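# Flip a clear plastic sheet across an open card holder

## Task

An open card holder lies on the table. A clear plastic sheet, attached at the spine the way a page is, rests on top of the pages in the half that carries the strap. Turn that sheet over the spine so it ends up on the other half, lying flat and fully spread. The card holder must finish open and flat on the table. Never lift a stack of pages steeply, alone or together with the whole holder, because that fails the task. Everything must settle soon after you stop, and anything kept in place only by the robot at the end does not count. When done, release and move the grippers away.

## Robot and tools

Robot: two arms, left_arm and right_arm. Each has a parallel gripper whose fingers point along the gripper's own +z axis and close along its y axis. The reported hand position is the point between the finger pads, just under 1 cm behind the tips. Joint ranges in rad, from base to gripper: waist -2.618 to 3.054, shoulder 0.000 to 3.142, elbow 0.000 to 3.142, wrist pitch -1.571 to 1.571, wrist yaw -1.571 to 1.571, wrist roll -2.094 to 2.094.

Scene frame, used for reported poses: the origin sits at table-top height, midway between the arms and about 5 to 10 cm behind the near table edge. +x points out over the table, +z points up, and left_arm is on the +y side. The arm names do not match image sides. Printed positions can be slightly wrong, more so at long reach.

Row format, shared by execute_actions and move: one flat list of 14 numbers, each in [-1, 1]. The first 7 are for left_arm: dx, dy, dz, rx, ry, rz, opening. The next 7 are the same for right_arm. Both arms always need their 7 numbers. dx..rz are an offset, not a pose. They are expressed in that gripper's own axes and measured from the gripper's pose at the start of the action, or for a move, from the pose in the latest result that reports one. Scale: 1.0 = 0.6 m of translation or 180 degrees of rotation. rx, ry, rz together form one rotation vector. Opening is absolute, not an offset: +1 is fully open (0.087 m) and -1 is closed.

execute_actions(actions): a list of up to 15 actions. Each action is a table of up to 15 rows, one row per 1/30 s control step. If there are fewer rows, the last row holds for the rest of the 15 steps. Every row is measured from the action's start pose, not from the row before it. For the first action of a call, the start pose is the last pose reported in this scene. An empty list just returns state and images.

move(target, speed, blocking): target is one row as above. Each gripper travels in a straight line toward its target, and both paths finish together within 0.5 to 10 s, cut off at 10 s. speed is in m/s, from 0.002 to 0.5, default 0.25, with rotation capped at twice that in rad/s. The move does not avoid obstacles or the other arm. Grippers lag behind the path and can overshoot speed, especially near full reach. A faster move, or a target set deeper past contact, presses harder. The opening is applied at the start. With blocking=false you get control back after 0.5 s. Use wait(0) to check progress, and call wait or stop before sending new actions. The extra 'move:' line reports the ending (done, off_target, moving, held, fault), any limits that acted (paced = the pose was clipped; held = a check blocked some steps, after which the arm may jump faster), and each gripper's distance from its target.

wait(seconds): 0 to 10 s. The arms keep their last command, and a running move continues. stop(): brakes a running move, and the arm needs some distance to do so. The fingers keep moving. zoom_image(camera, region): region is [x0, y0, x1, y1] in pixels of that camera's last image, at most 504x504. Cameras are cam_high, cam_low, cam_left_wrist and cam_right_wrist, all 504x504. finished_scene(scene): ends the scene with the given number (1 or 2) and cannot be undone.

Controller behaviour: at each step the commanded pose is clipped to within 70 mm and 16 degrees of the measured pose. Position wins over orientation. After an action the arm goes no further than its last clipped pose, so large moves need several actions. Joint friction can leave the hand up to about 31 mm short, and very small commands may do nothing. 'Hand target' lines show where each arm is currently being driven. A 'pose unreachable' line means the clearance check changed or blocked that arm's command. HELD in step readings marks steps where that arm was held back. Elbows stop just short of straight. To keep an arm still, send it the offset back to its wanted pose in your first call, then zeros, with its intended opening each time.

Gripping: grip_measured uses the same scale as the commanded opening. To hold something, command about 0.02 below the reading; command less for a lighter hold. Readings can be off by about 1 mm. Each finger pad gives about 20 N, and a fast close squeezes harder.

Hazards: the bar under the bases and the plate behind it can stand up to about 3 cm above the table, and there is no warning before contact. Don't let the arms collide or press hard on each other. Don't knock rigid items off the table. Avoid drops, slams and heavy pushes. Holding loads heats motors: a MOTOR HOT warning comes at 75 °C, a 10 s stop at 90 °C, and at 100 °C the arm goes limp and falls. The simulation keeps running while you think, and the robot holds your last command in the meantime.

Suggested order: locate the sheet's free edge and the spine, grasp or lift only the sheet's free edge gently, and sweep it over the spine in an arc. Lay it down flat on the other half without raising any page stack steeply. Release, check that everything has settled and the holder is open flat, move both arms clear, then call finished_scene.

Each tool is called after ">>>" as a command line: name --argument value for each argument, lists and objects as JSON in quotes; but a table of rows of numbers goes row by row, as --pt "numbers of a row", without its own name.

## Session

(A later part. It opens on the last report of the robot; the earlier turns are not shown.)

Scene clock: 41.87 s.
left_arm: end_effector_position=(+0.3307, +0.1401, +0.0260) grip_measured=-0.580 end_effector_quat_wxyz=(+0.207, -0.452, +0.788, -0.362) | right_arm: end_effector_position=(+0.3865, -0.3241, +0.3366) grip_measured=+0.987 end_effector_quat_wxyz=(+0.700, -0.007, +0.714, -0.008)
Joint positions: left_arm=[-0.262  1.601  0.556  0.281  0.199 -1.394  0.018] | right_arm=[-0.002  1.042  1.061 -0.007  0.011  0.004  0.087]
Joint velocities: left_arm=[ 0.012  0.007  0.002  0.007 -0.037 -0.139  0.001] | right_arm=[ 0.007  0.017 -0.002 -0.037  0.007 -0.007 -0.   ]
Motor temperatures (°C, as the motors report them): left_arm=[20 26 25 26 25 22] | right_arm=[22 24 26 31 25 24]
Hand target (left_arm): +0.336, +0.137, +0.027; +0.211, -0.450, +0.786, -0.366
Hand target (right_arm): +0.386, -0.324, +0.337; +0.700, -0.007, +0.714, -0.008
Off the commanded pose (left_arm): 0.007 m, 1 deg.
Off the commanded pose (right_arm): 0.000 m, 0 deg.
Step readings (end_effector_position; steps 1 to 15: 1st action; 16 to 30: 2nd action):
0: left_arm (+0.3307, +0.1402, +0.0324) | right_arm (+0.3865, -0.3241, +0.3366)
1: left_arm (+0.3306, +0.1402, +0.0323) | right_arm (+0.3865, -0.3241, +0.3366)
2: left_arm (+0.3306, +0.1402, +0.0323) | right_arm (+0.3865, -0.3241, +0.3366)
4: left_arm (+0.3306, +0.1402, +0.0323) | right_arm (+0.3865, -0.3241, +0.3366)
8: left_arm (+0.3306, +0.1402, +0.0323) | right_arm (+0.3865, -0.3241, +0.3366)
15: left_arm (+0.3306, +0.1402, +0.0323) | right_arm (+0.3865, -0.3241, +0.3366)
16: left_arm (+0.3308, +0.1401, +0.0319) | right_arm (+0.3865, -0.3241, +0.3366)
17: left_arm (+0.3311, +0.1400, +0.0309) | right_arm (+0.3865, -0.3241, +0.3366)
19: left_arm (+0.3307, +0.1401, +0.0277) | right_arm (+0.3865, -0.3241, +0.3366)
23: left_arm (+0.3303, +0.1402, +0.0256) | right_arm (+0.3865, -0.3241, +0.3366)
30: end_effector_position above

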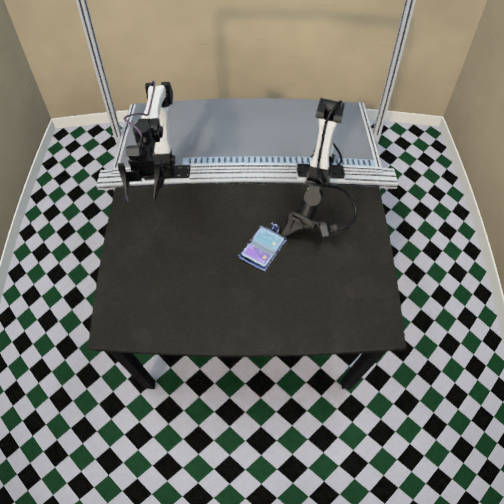

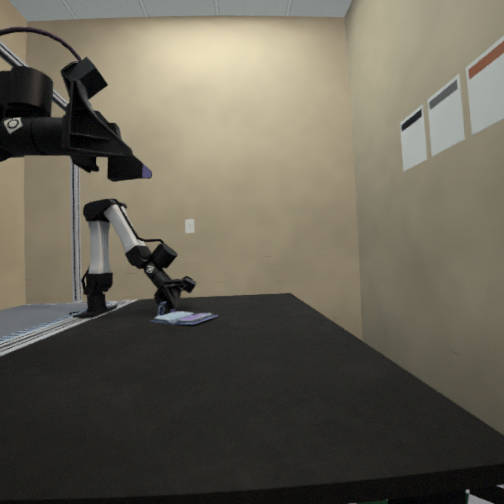

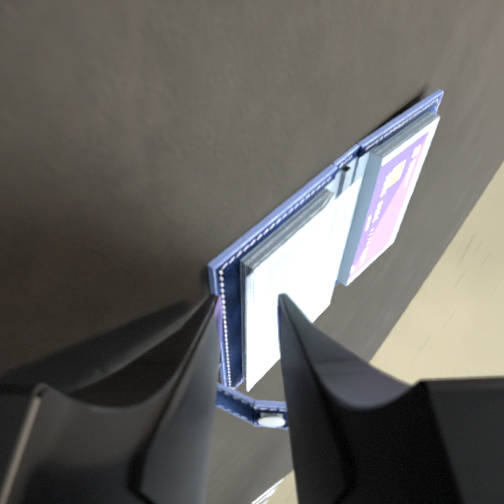

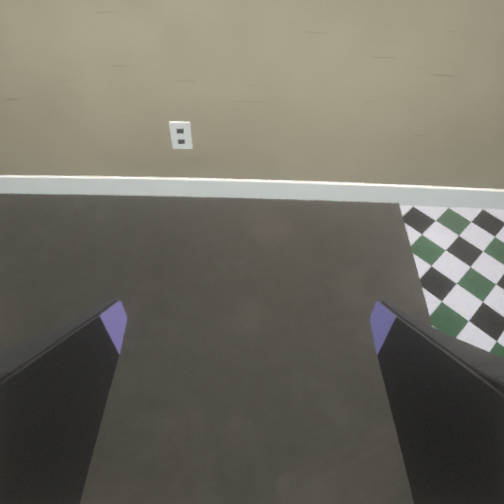

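>>> move --target '[0.01,-0.02,0.022,0,0,0,-0.7,0,0,0,0,0,0,1]' --speed 0.02

>>> zoom_image --camera "cam_left_wrist" --region '[150,200,350,400]'

>>> zoom_image --camera "cam_low" --region '[140,280,230,335]'

Scene clock: 45.70 s.
left_arm: end_effector_position=(+0.3371, +0.1303, +0.0264) grip_measured=-0.700 end_effector_quat_wxyz=(+0.207, -0.451, +0.789, -0.362) | right_arm: end_effector_position=(+0.3865, -0.3241, +0.3366) grip_measured=+0.987 end_effector_quat_wxyz=(+0.700, -0.007, +0.714, -0.008)
Joint positions: left_arm=[-0.29   1.634  0.591  0.281  0.182 -1.41   0.013] | right_arm=[-0.002  1.042  1.061 -0.007  0.011  0.004  0.087]
Joint velocities: left_arm=[ 0.002  0.007 -0.017  0.007  0.022 -0.066 -0.001] | right_arm=[ 0.002 -0.012 -0.012 -0.051 -0.007 -0.037 -0.002]
Motor temperatures (°C, as the motors report them): left_arm=[20 26 25 27 25 22] | right_arm=[22 25 26 31 25 24]
Hand target (left_arm): +0.343, +0.126, +0.026; +0.207, -0.453, +0.788, -0.362
Hand target (right_arm): +0.386, -0.324, +0.337; +0.700, -0.007, +0.714, -0.008
Off the commanded pose (left_arm): 0.007 m, 0 deg.
Off the commanded pose (right_arm): 0.000 m, 0 deg.
move: done

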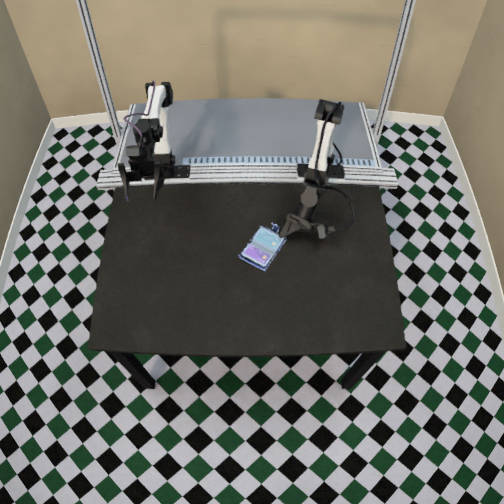

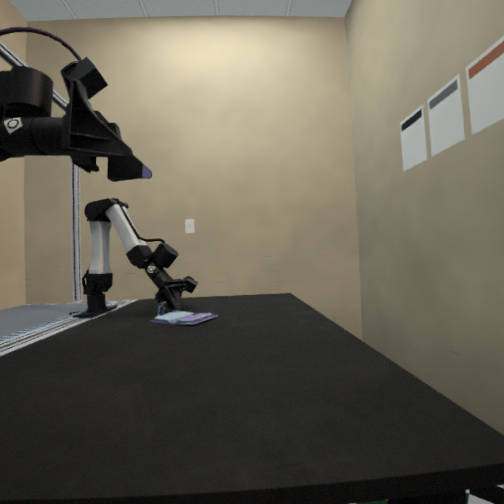

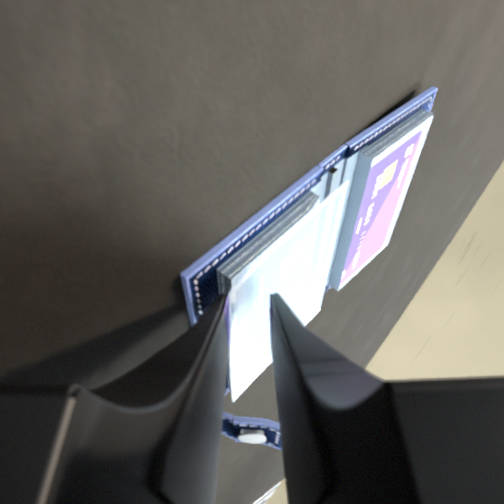

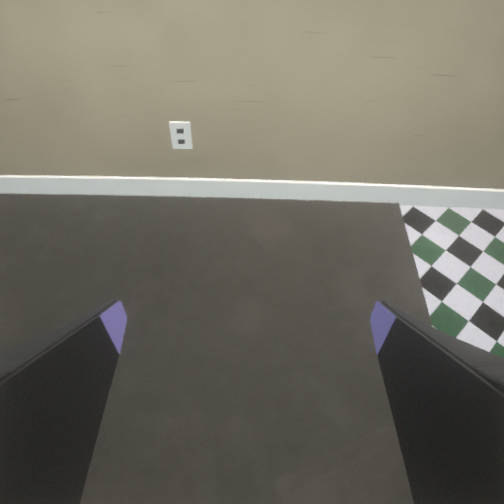

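Region (150, 200, 350, 400) of cam_left_wrist's 504x504 image, scaled by 2.520, with more detail than that image has.

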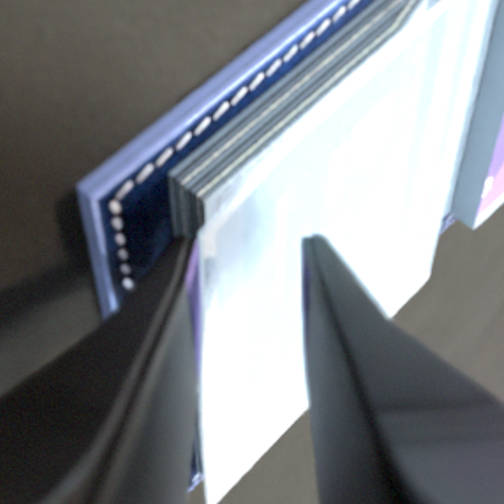

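Region (140, 280, 230, 335) of cam_low's 504x504 image, scaled by 5.600, with more detail than that image has.

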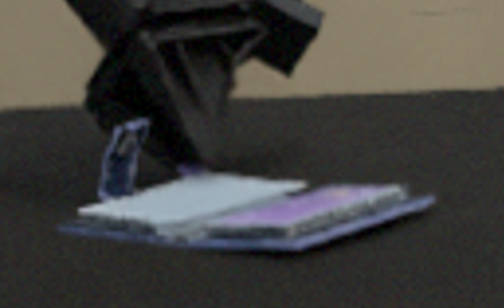

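The finger seems to be lifting the sheet's edge. Close gradually.

>>> execute_actions --actions '[[[0,0,0,0,0,0,-0.8,0,0,0,0,0,0,1]],[[0,0,0,0,0,0,-0.9,0,0,0,0,0,0,1]]]'

>>> zoom_image --camera "cam_left_wrist" --region '[150,200,350,400]'

Scene clock: 48.67 s.
left_arm: end_effector_position=(+0.3373, +0.1305, +0.0264) grip_measured=-0.900 end_effector_quat_wxyz=(+0.207, -0.451, +0.789, -0.362) | right_arm: end_effector_position=(+0.3865, -0.3241, +0.3366) grip_measured=+0.987 end_effector_quat_wxyz=(+0.700, -0.007, +0.714, -0.008)
Joint positions: left_arm=[-0.29   1.634  0.591  0.281  0.181 -1.411  0.004] | right_arm=[-0.002  1.042  1.061 -0.007  0.011  0.004  0.087]
Joint velocities: left_arm=[ 0.012  0.007 -0.012 -0.022  0.007 -0.022 -0.001] | right_arm=[-0.002  0.002 -0.012  0.022 -0.007  0.007  0.002]
Motor temperatures (°C, as the motors report them): left_arm=[20 26 25 27 25 22] | right_arm=[22 25 27 31 25 24]
Hand target (left_arm): +0.337, +0.130, +0.026; +0.207, -0.451, +0.789, -0.362
Hand target (right_arm): +0.386, -0.324, +0.337; +0.700, -0.007, +0.714, -0.008
Off the commanded pose (left_arm): 0.000 m, 0 deg.
Off the commanded pose (right_arm): 0.000 m, 0 deg.
Step readings (end_effector_position; steps 1 to 15: 1st action; 16 to 30: 2nd action):
0: left_arm (+0.3373, +0.1305, +0.0264) | right_arm (+0.3865, -0.3241, +0.3366)
1: left_arm (+0.3373, +0.1305, +0.0264) | right_arm (+0.3865, -0.3241, +0.3366)
2: left_arm (+0.3373, +0.1305, +0.0264) | right_arm (+0.3865, -0.3241, +0.3366)
4: left_arm (+0.3373, +0.1305, +0.0264) | right_arm (+0.3865, -0.3241, +0.3366)
8: left_arm (+0.3373, +0.1305, +0.0264) | right_arm (+0.3865, -0.3241, +0.3366)
15: left_arm (+0.3373, +0.1305, +0.0264) | right_arm (+0.3865, -0.3241, +0.3366)
16: left_arm (+0.3373, +0.1305, +0.0264) | right_arm (+0.3865, -0.3241, +0.3366)
17: left_arm (+0.3373, +0.1305, +0.0264) | right_arm (+0.3865, -0.3241, +0.3366)
19: left_arm (+0.3373, +0.1305, +0.0264) | right_arm (+0.3865, -0.3241, +0.3366)
23: left_arm (+0.3373, +0.1305, +0.0264) | right_arm (+0.3865, -0.3241, +0.3366)
30: end_effector_position above

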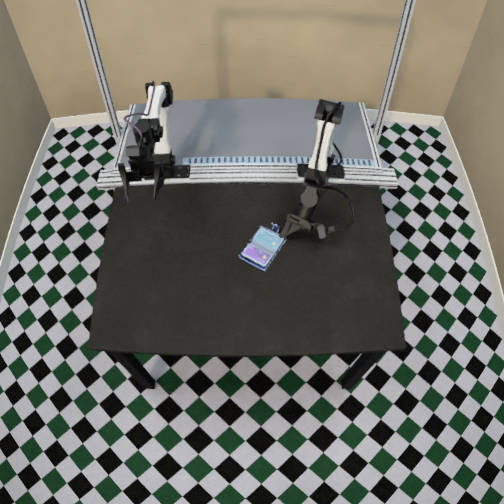

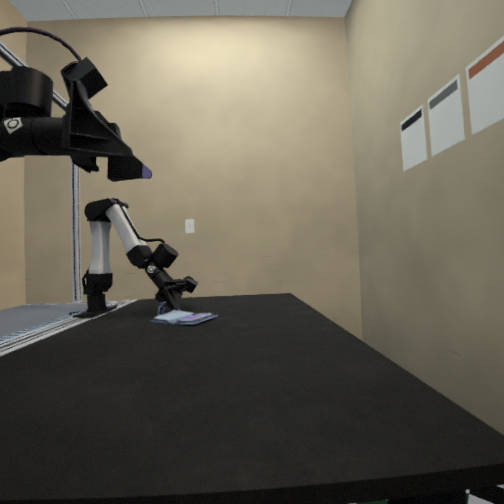

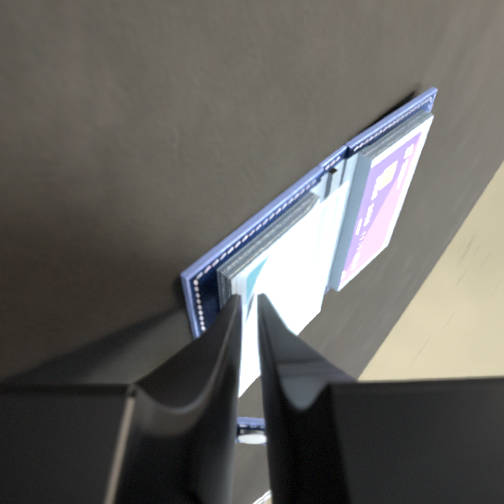

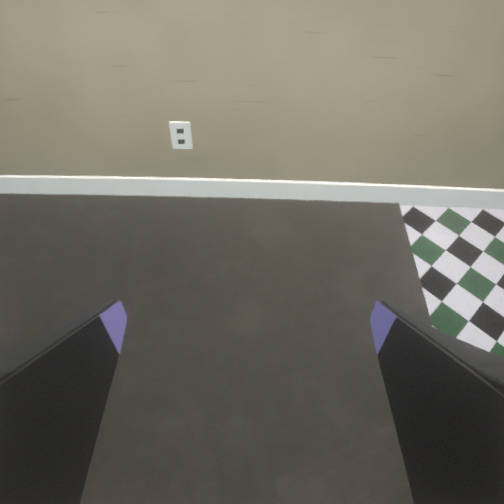

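Region (150, 200, 350, 400) of cam_left_wrist's 504x504 image, scaled by 2.520, with more detail than that image has.

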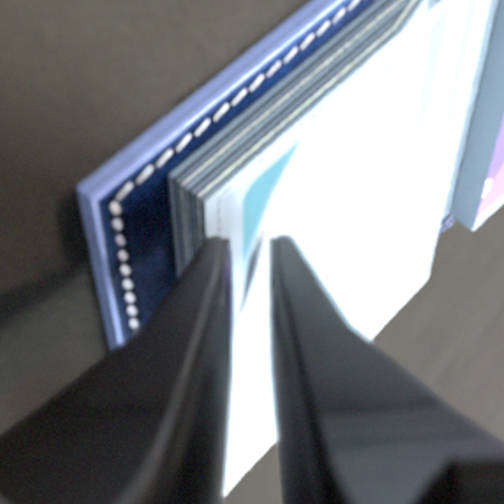

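>>> execute_actions --actions '[[[0,0,0,0,0,0,-1,0,0,0,0,0,0,1]]]'

>>> move --target '[0,-0.11,0,-0.1,0,0,-1,0,0,0,0,0,0,1]' --speed 0.06

>>> zoom_image --camera "cam_low" --region '[140,270,240,335]'

Scene clock: 52.20 s.
left_arm: end_effector_position=(+0.3373, +0.1305, +0.0264) grip_measured=-1.000 end_effector_quat_wxyz=(+0.207, -0.451, +0.789, -0.362) | right_arm: end_effector_position=(+0.3865, -0.3241, +0.3366) grip_measured=+0.987 end_effector_quat_wxyz=(+0.700, -0.007, +0.714, -0.008)
Joint positions: left_arm=[-0.29   1.634  0.591  0.281  0.181 -1.411  0.   ] | right_arm=[-0.002  1.042  1.061 -0.007  0.011  0.004  0.087]
Joint velocities: left_arm=[-0.017  0.002  0.012 -0.037 -0.022 -0.007  0.   ] | right_arm=[-0.007  0.007 -0.002  0.037 -0.022 -0.007 -0.001]
Motor temperatures (°C, as the motors report them): left_arm=[20 26 25 27 25 22] | right_arm=[22 25 27 32 25 24]
Hand target (left_arm): +0.337, +0.130, +0.026; +0.207, -0.451, +0.789, -0.362
Hand target (right_arm): +0.386, -0.324, +0.337; +0.700, -0.007, +0.714, -0.008
Off the commanded pose (left_arm): 0.000 m, 0 deg.
Off the commanded pose (right_arm): 0.000 m, 0 deg.
Step readings (end_effector_position):
0: left_arm (+0.3373, +0.1305, +0.0264) | right_arm (+0.3865, -0.3241, +0.3366)
1: left_arm (+0.3373, +0.1305, +0.0264) | right_arm (+0.3865, -0.3241, +0.3366)
2: left_arm (+0.3373, +0.1305, +0.0264) | right_arm (+0.3865, -0.3241, +0.3366)
4: left_arm (+0.3373, +0.1305, +0.0264) | right_arm (+0.3865, -0.3241, +0.3366)
8: left_arm (+0.3373, +0.1305, +0.0264) | right_arm (+0.3865, -0.3241, +0.3366)
15: end_effector_position above

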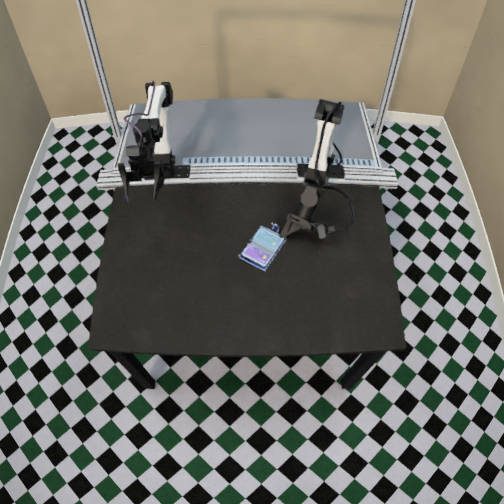

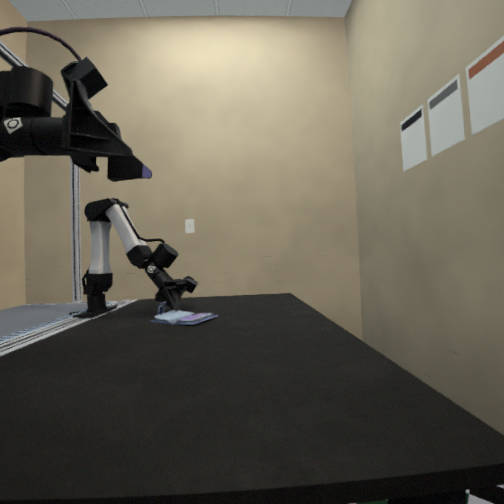

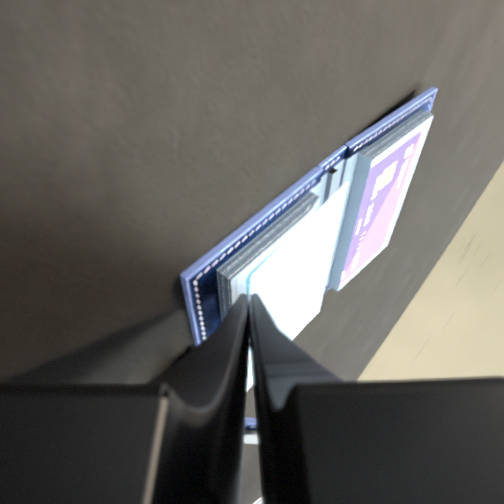

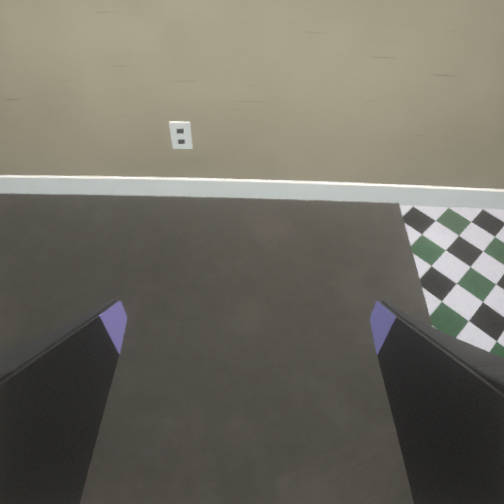

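Scene clock: 55.37 s.
left_arm: end_effector_position=(+0.3730, +0.1118, +0.0791) grip_measured=-1.000 end_effector_quat_wxyz=(+0.134, -0.478, +0.833, -0.242) | right_arm: end_effector_position=(+0.3865, -0.3241, +0.3366) grip_measured=+0.987 end_effector_quat_wxyz=(+0.700, -0.007, +0.714, -0.008)
Joint positions: left_arm=[-0.336  1.767  1.204 -0.492  0.11  -1.411  0.   ] | right_arm=[-0.002  1.042  1.061 -0.007  0.011  0.004  0.087]
Joint velocities: left_arm=[ 0.007 -0.007 -0.002 -0.081 -0.081  0.022  0.   ] | right_arm=[-0.012  0.002 -0.012  0.007 -0.095  0.066 -0.   ]
Motor temperatures (°C, as the motors report them): left_arm=[20 26 26 27 25 22] | right_arm=[22 25 27 32 25 24]
Hand target (left_arm): +0.375, +0.109, +0.076; +0.132, -0.479, +0.836, -0.235
Hand target (right_arm): +0.386, -0.324, +0.337; +0.700, -0.007, +0.714, -0.008
Off the commanded pose (left_arm): 0.004 m, 1 deg.
Off the commanded pose (right_arm): 0.000 m, 0 deg.
move: done

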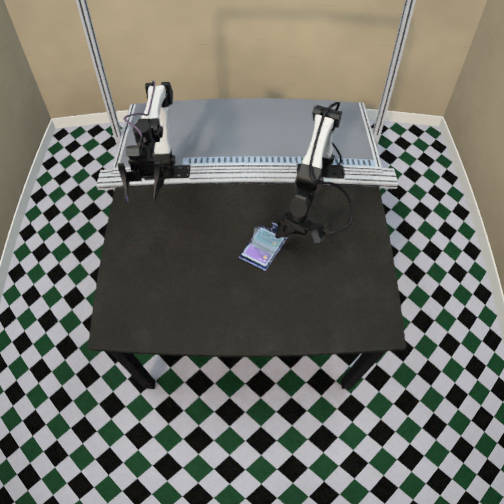

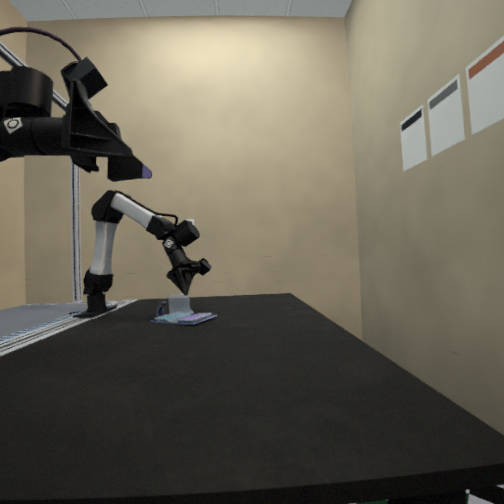

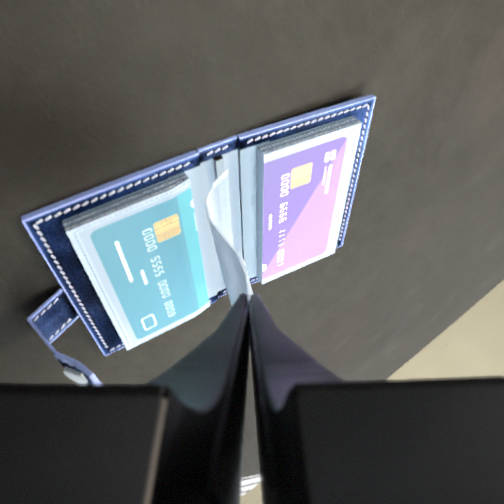

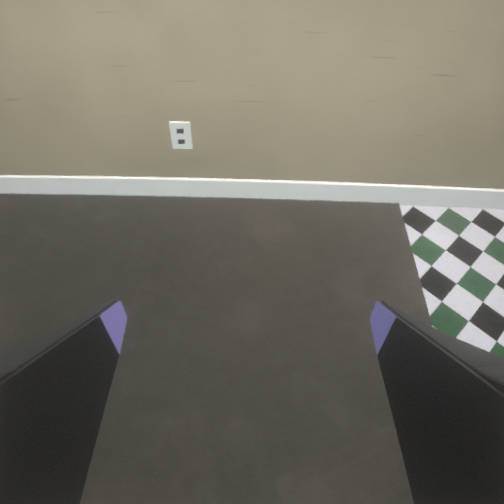

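Region (140, 270, 240, 335) of cam_low's 504x504 image, scaled by 5.040, with more detail than that image has; it fills the top 328 rows of this view, and the rest is white.

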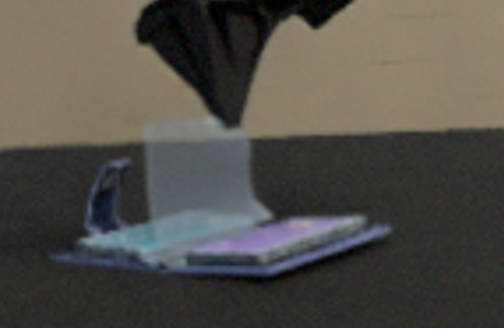

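>>> move --target '[0,-0.09,0.095,-0.1,0,0,-1,0,0,0,0,0,0,1]' --speed 0.07

>>> zoom_image --camera "cam_low" --region '[140,270,240,335]'

Scene clock: 60.57 s.
left_arm: end_effector_position=(+0.4394, +0.0770, +0.0638) grip_measured=-1.000 end_effector_quat_wxyz=(+0.057, -0.493, +0.860, -0.117) | right_arm: end_effector_position=(+0.3865, -0.3241, +0.3366) grip_measured=+0.987 end_effector_quat_wxyz=(+0.700, -0.007, +0.714, -0.008)
Joint positions: left_arm=[-0.375  2.325  2.067 -1.092  0.059 -1.426  0.   ] | right_arm=[-0.002  1.042  1.061 -0.007  0.011  0.004  0.087]
Joint velocities: left_arm=[-0.002  0.022  0.012 -0.007 -0.007  0.022  0.   ] | right_arm=[ 0.022  0.002  0.007 -0.022 -0.007 -0.051 -0.001]
Motor temperatures (°C, as the motors report them): left_arm=[20 26 27 27 25 22] | right_arm=[22 25 27 32 25 24]
Hand target (left_arm): +0.439, +0.074, +0.059; +0.056, -0.494, +0.860, -0.111
Hand target (right_arm): +0.386, -0.324, +0.337; +0.700, -0.007, +0.714, -0.008
Off the commanded pose (left_arm): 0.006 m, 1 deg.
Off the commanded pose (right_arm): 0.000 m, 0 deg.
move: done

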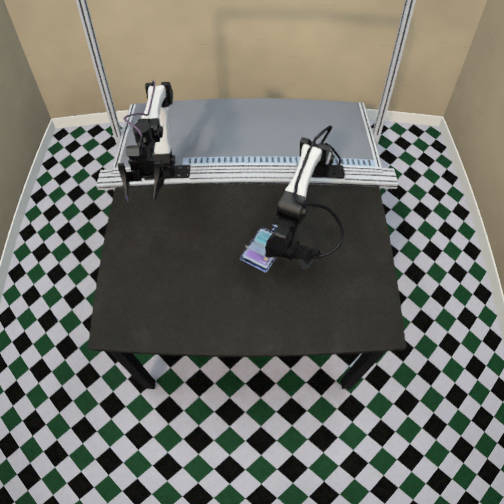

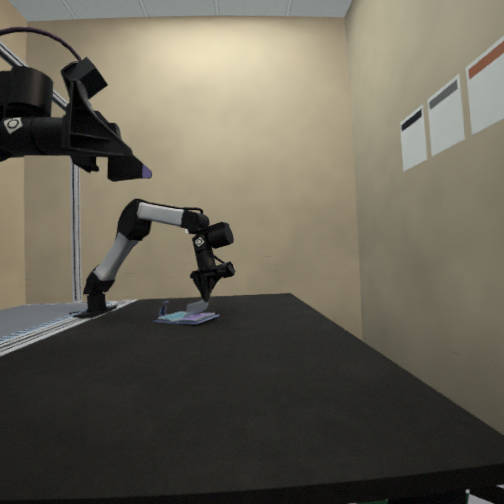

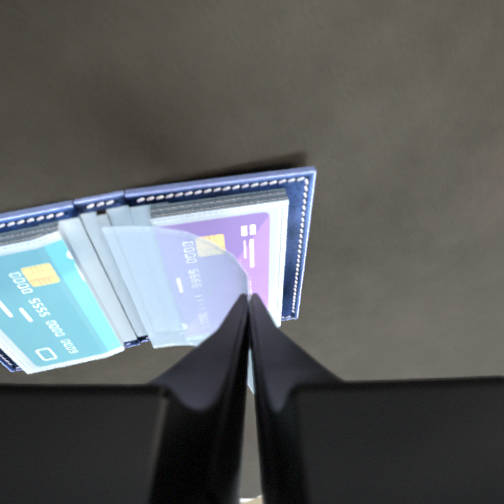

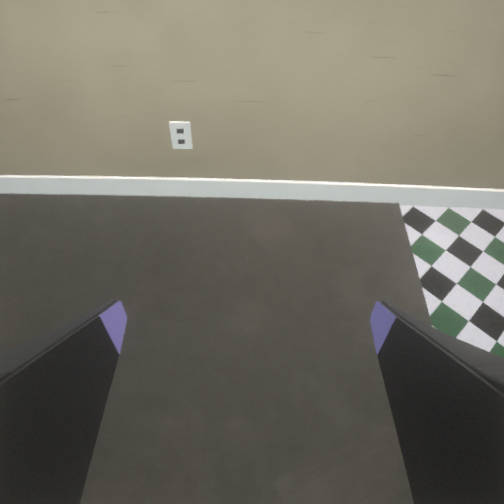

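Region (140, 270, 240, 335) of cam_low's 504x504 image, scaled by 5.040, with more detail than that image has; it fills the top 328 rows of this view, and the rest is white.

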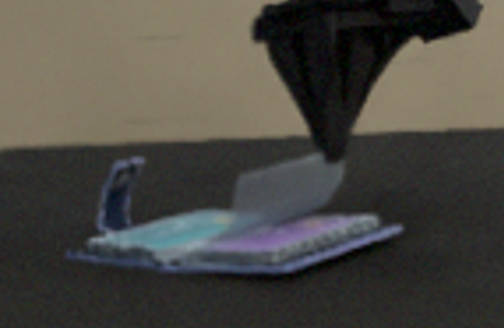

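>>> execute_actions --actions '[[[0,0,0.02,0,0,0,-1,0,0,0,0,0,0,1]],[[0,0,0,0,0,0,-0.3,0,0,0,0,0,0,1]]]'

>>> move --target '[-0.1,0,-0.17,0.05,0,0,-0.3,0,0,0,0,0,0,1]'

>>> zoom_image --camera "cam_low" --region '[140,270,240,335]'

Scene clock: 64.60 s.
left_arm: end_effector_position=(+0.4419, +0.0761, +0.0644) grip_measured=-0.300 end_effector_quat_wxyz=(+0.061, -0.493, +0.859, -0.122) | right_arm: end_effector_position=(+0.3865, -0.3241, +0.3366) grip_measured=+0.987 end_effector_quat_wxyz=(+0.700, -0.007, +0.714, -0.008)
Joint positions: left_arm=[-0.375  2.325  2.067 -1.081  0.058 -1.426  0.031] | right_arm=[-0.002  1.042  1.061 -0.007  0.011  0.004  0.087]
Joint velocities: left_arm=[-0.007  0.007 -0.002 -0.007 -0.081 -0.022  0.001] | right_arm=[ 0.002  0.007 -0.002  0.066  0.022 -0.007  0.001]
Motor temperatures (°C, as the motors report them): left_arm=[20 27 27 26 25 22] | right_arm=[22 25 28 33 25 24]
Hand target (left_arm): +0.442, +0.076, +0.064; +0.061, -0.493, +0.859, -0.122
Hand target (right_arm): +0.386, -0.324, +0.337; +0.700, -0.007, +0.714, -0.008
Off the commanded pose (left_arm): 0.000 m, 0 deg.
Off the commanded pose (right_arm): 0.000 m, 0 deg.
Step readings (end_effector_position; steps 1 to 15: 1st action; 16 to 30: 2nd action):
0: left_arm (+0.4388, +0.0774, +0.0636) | right_arm (+0.3865, -0.3241, +0.3366)
1: left_arm (+0.4390, +0.0773, +0.0636) | right_arm (+0.3865, -0.3241, +0.3366)
2: left_arm (+0.4396, +0.0770, +0.0638) | right_arm (+0.3865, -0.3241, +0.3366)
4: left_arm (+0.4406, +0.0767, +0.0640) | right_arm (+0.3865, -0.3241, +0.3366)
8: left_arm (+0.4415, +0.0763, +0.0643) | right_arm (+0.3865, -0.3241, +0.3366)
15: left_arm (+0.4419, +0.0761, +0.0644) | right_arm (+0.3865, -0.3241, +0.3366)
16: left_arm (+0.4419, +0.0761, +0.0644) | right_arm (+0.3865, -0.3241, +0.3366)
17: left_arm (+0.4419, +0.0761, +0.0644) | right_arm (+0.3865, -0.3241, +0.3366)
19: left_arm (+0.4419, +0.0761, +0.0644) | right_arm (+0.3865, -0.3241, +0.3366)
23: left_arm (+0.4419, +0.0761, +0.0644) | right_arm (+0.3865, -0.3241, +0.3366)
30: end_effector_position above

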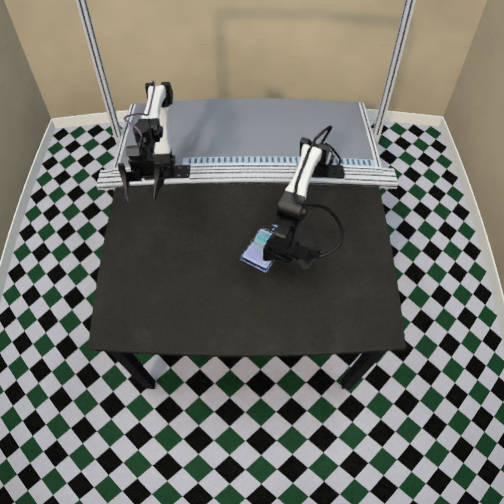

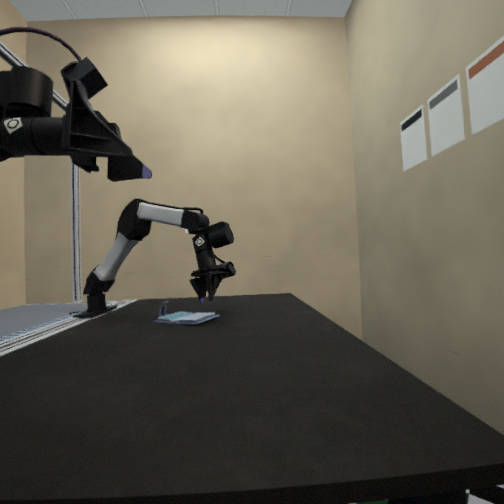

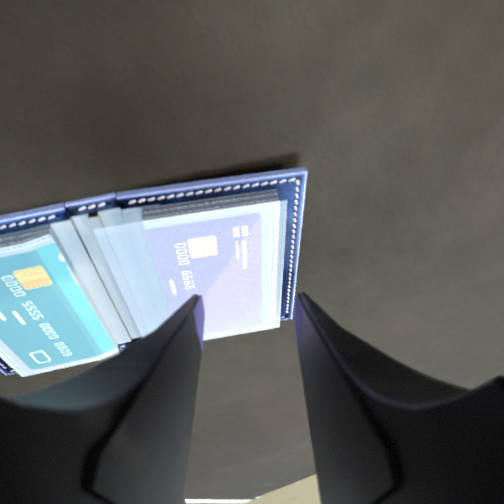

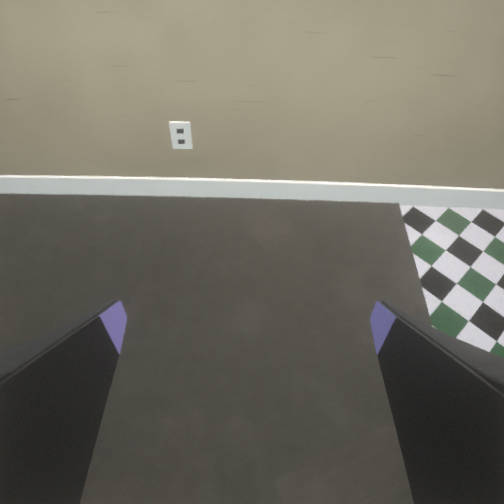

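Scene clock: 65.70 s.
left_arm: end_effector_position=(+0.4501, +0.1448, +0.1532) grip_measured=-0.300 end_effector_quat_wxyz=(+0.100, -0.493, +0.845, -0.180) | right_arm: end_effector_position=(+0.3865, -0.3241, +0.3366) grip_measured=+0.987 end_effector_quat_wxyz=(+0.700, -0.007, +0.714, -0.008)
Joint positions: left_arm=[-0.217  2.139  2.076 -1.147  0.123 -1.299  0.031] | right_arm=[-0.002  1.042  1.061 -0.007  0.011  0.004  0.087]
Joint velocities: left_arm=[ 0.007  0.007 -0.007 -0.066  0.037 -0.11   0.001] | right_arm=[-0.037 -0.022 -0.002  0.007 -0.022  0.037  0.001]
Motor temperatures (°C, as the motors report them): left_arm=[20 28 27 26 25 22] | right_arm=[22 25 28 33 25 24]
Hand target (left_arm): +0.449, +0.142, +0.162; +0.101, -0.486, +0.848, -0.188
Hand target (right_arm): +0.386, -0.324, +0.337; +0.700, -0.007, +0.714, -0.008
Off the commanded pose (left_arm): 0.009 m, 1 deg.
Off the commanded pose (right_arm): 0.000 m, 0 deg.
move: done

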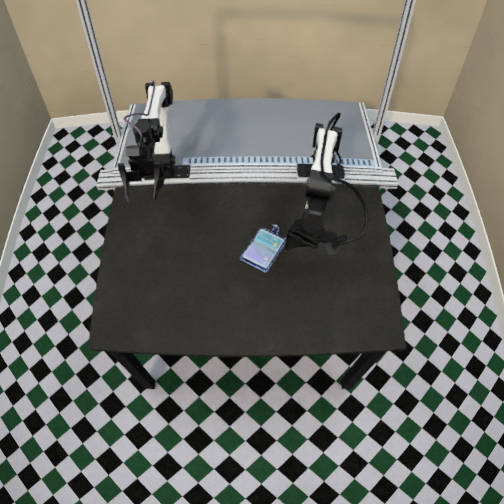

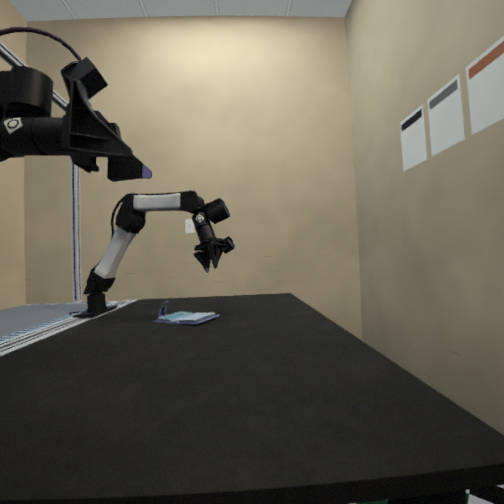

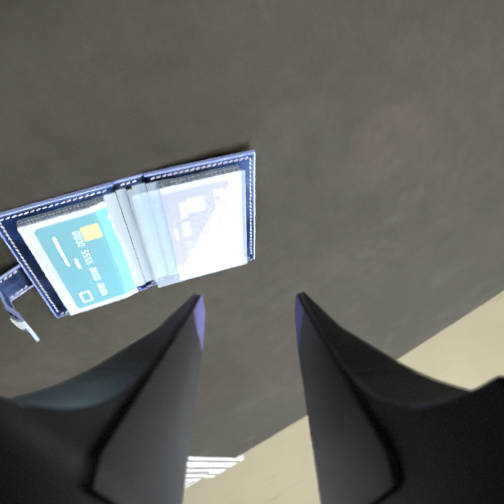

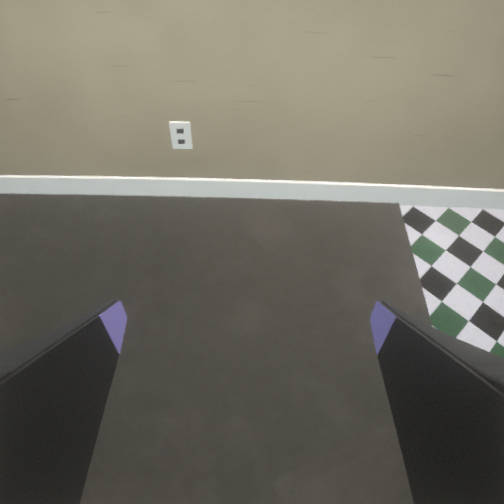

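Region (140, 270, 240, 335) of cam_low's 504x504 image, scaled by 5.040, with more detail than that image has; it fills the top 328 rows of this view, and the rest is white.

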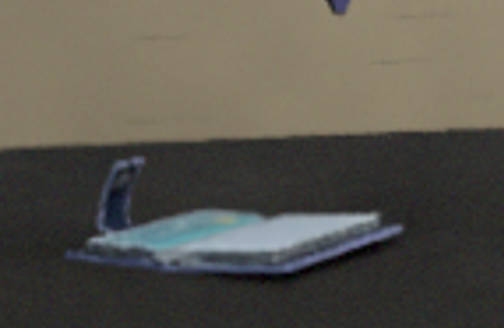

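>>> finished_scene --scene 1

The scene is finished: the task was done.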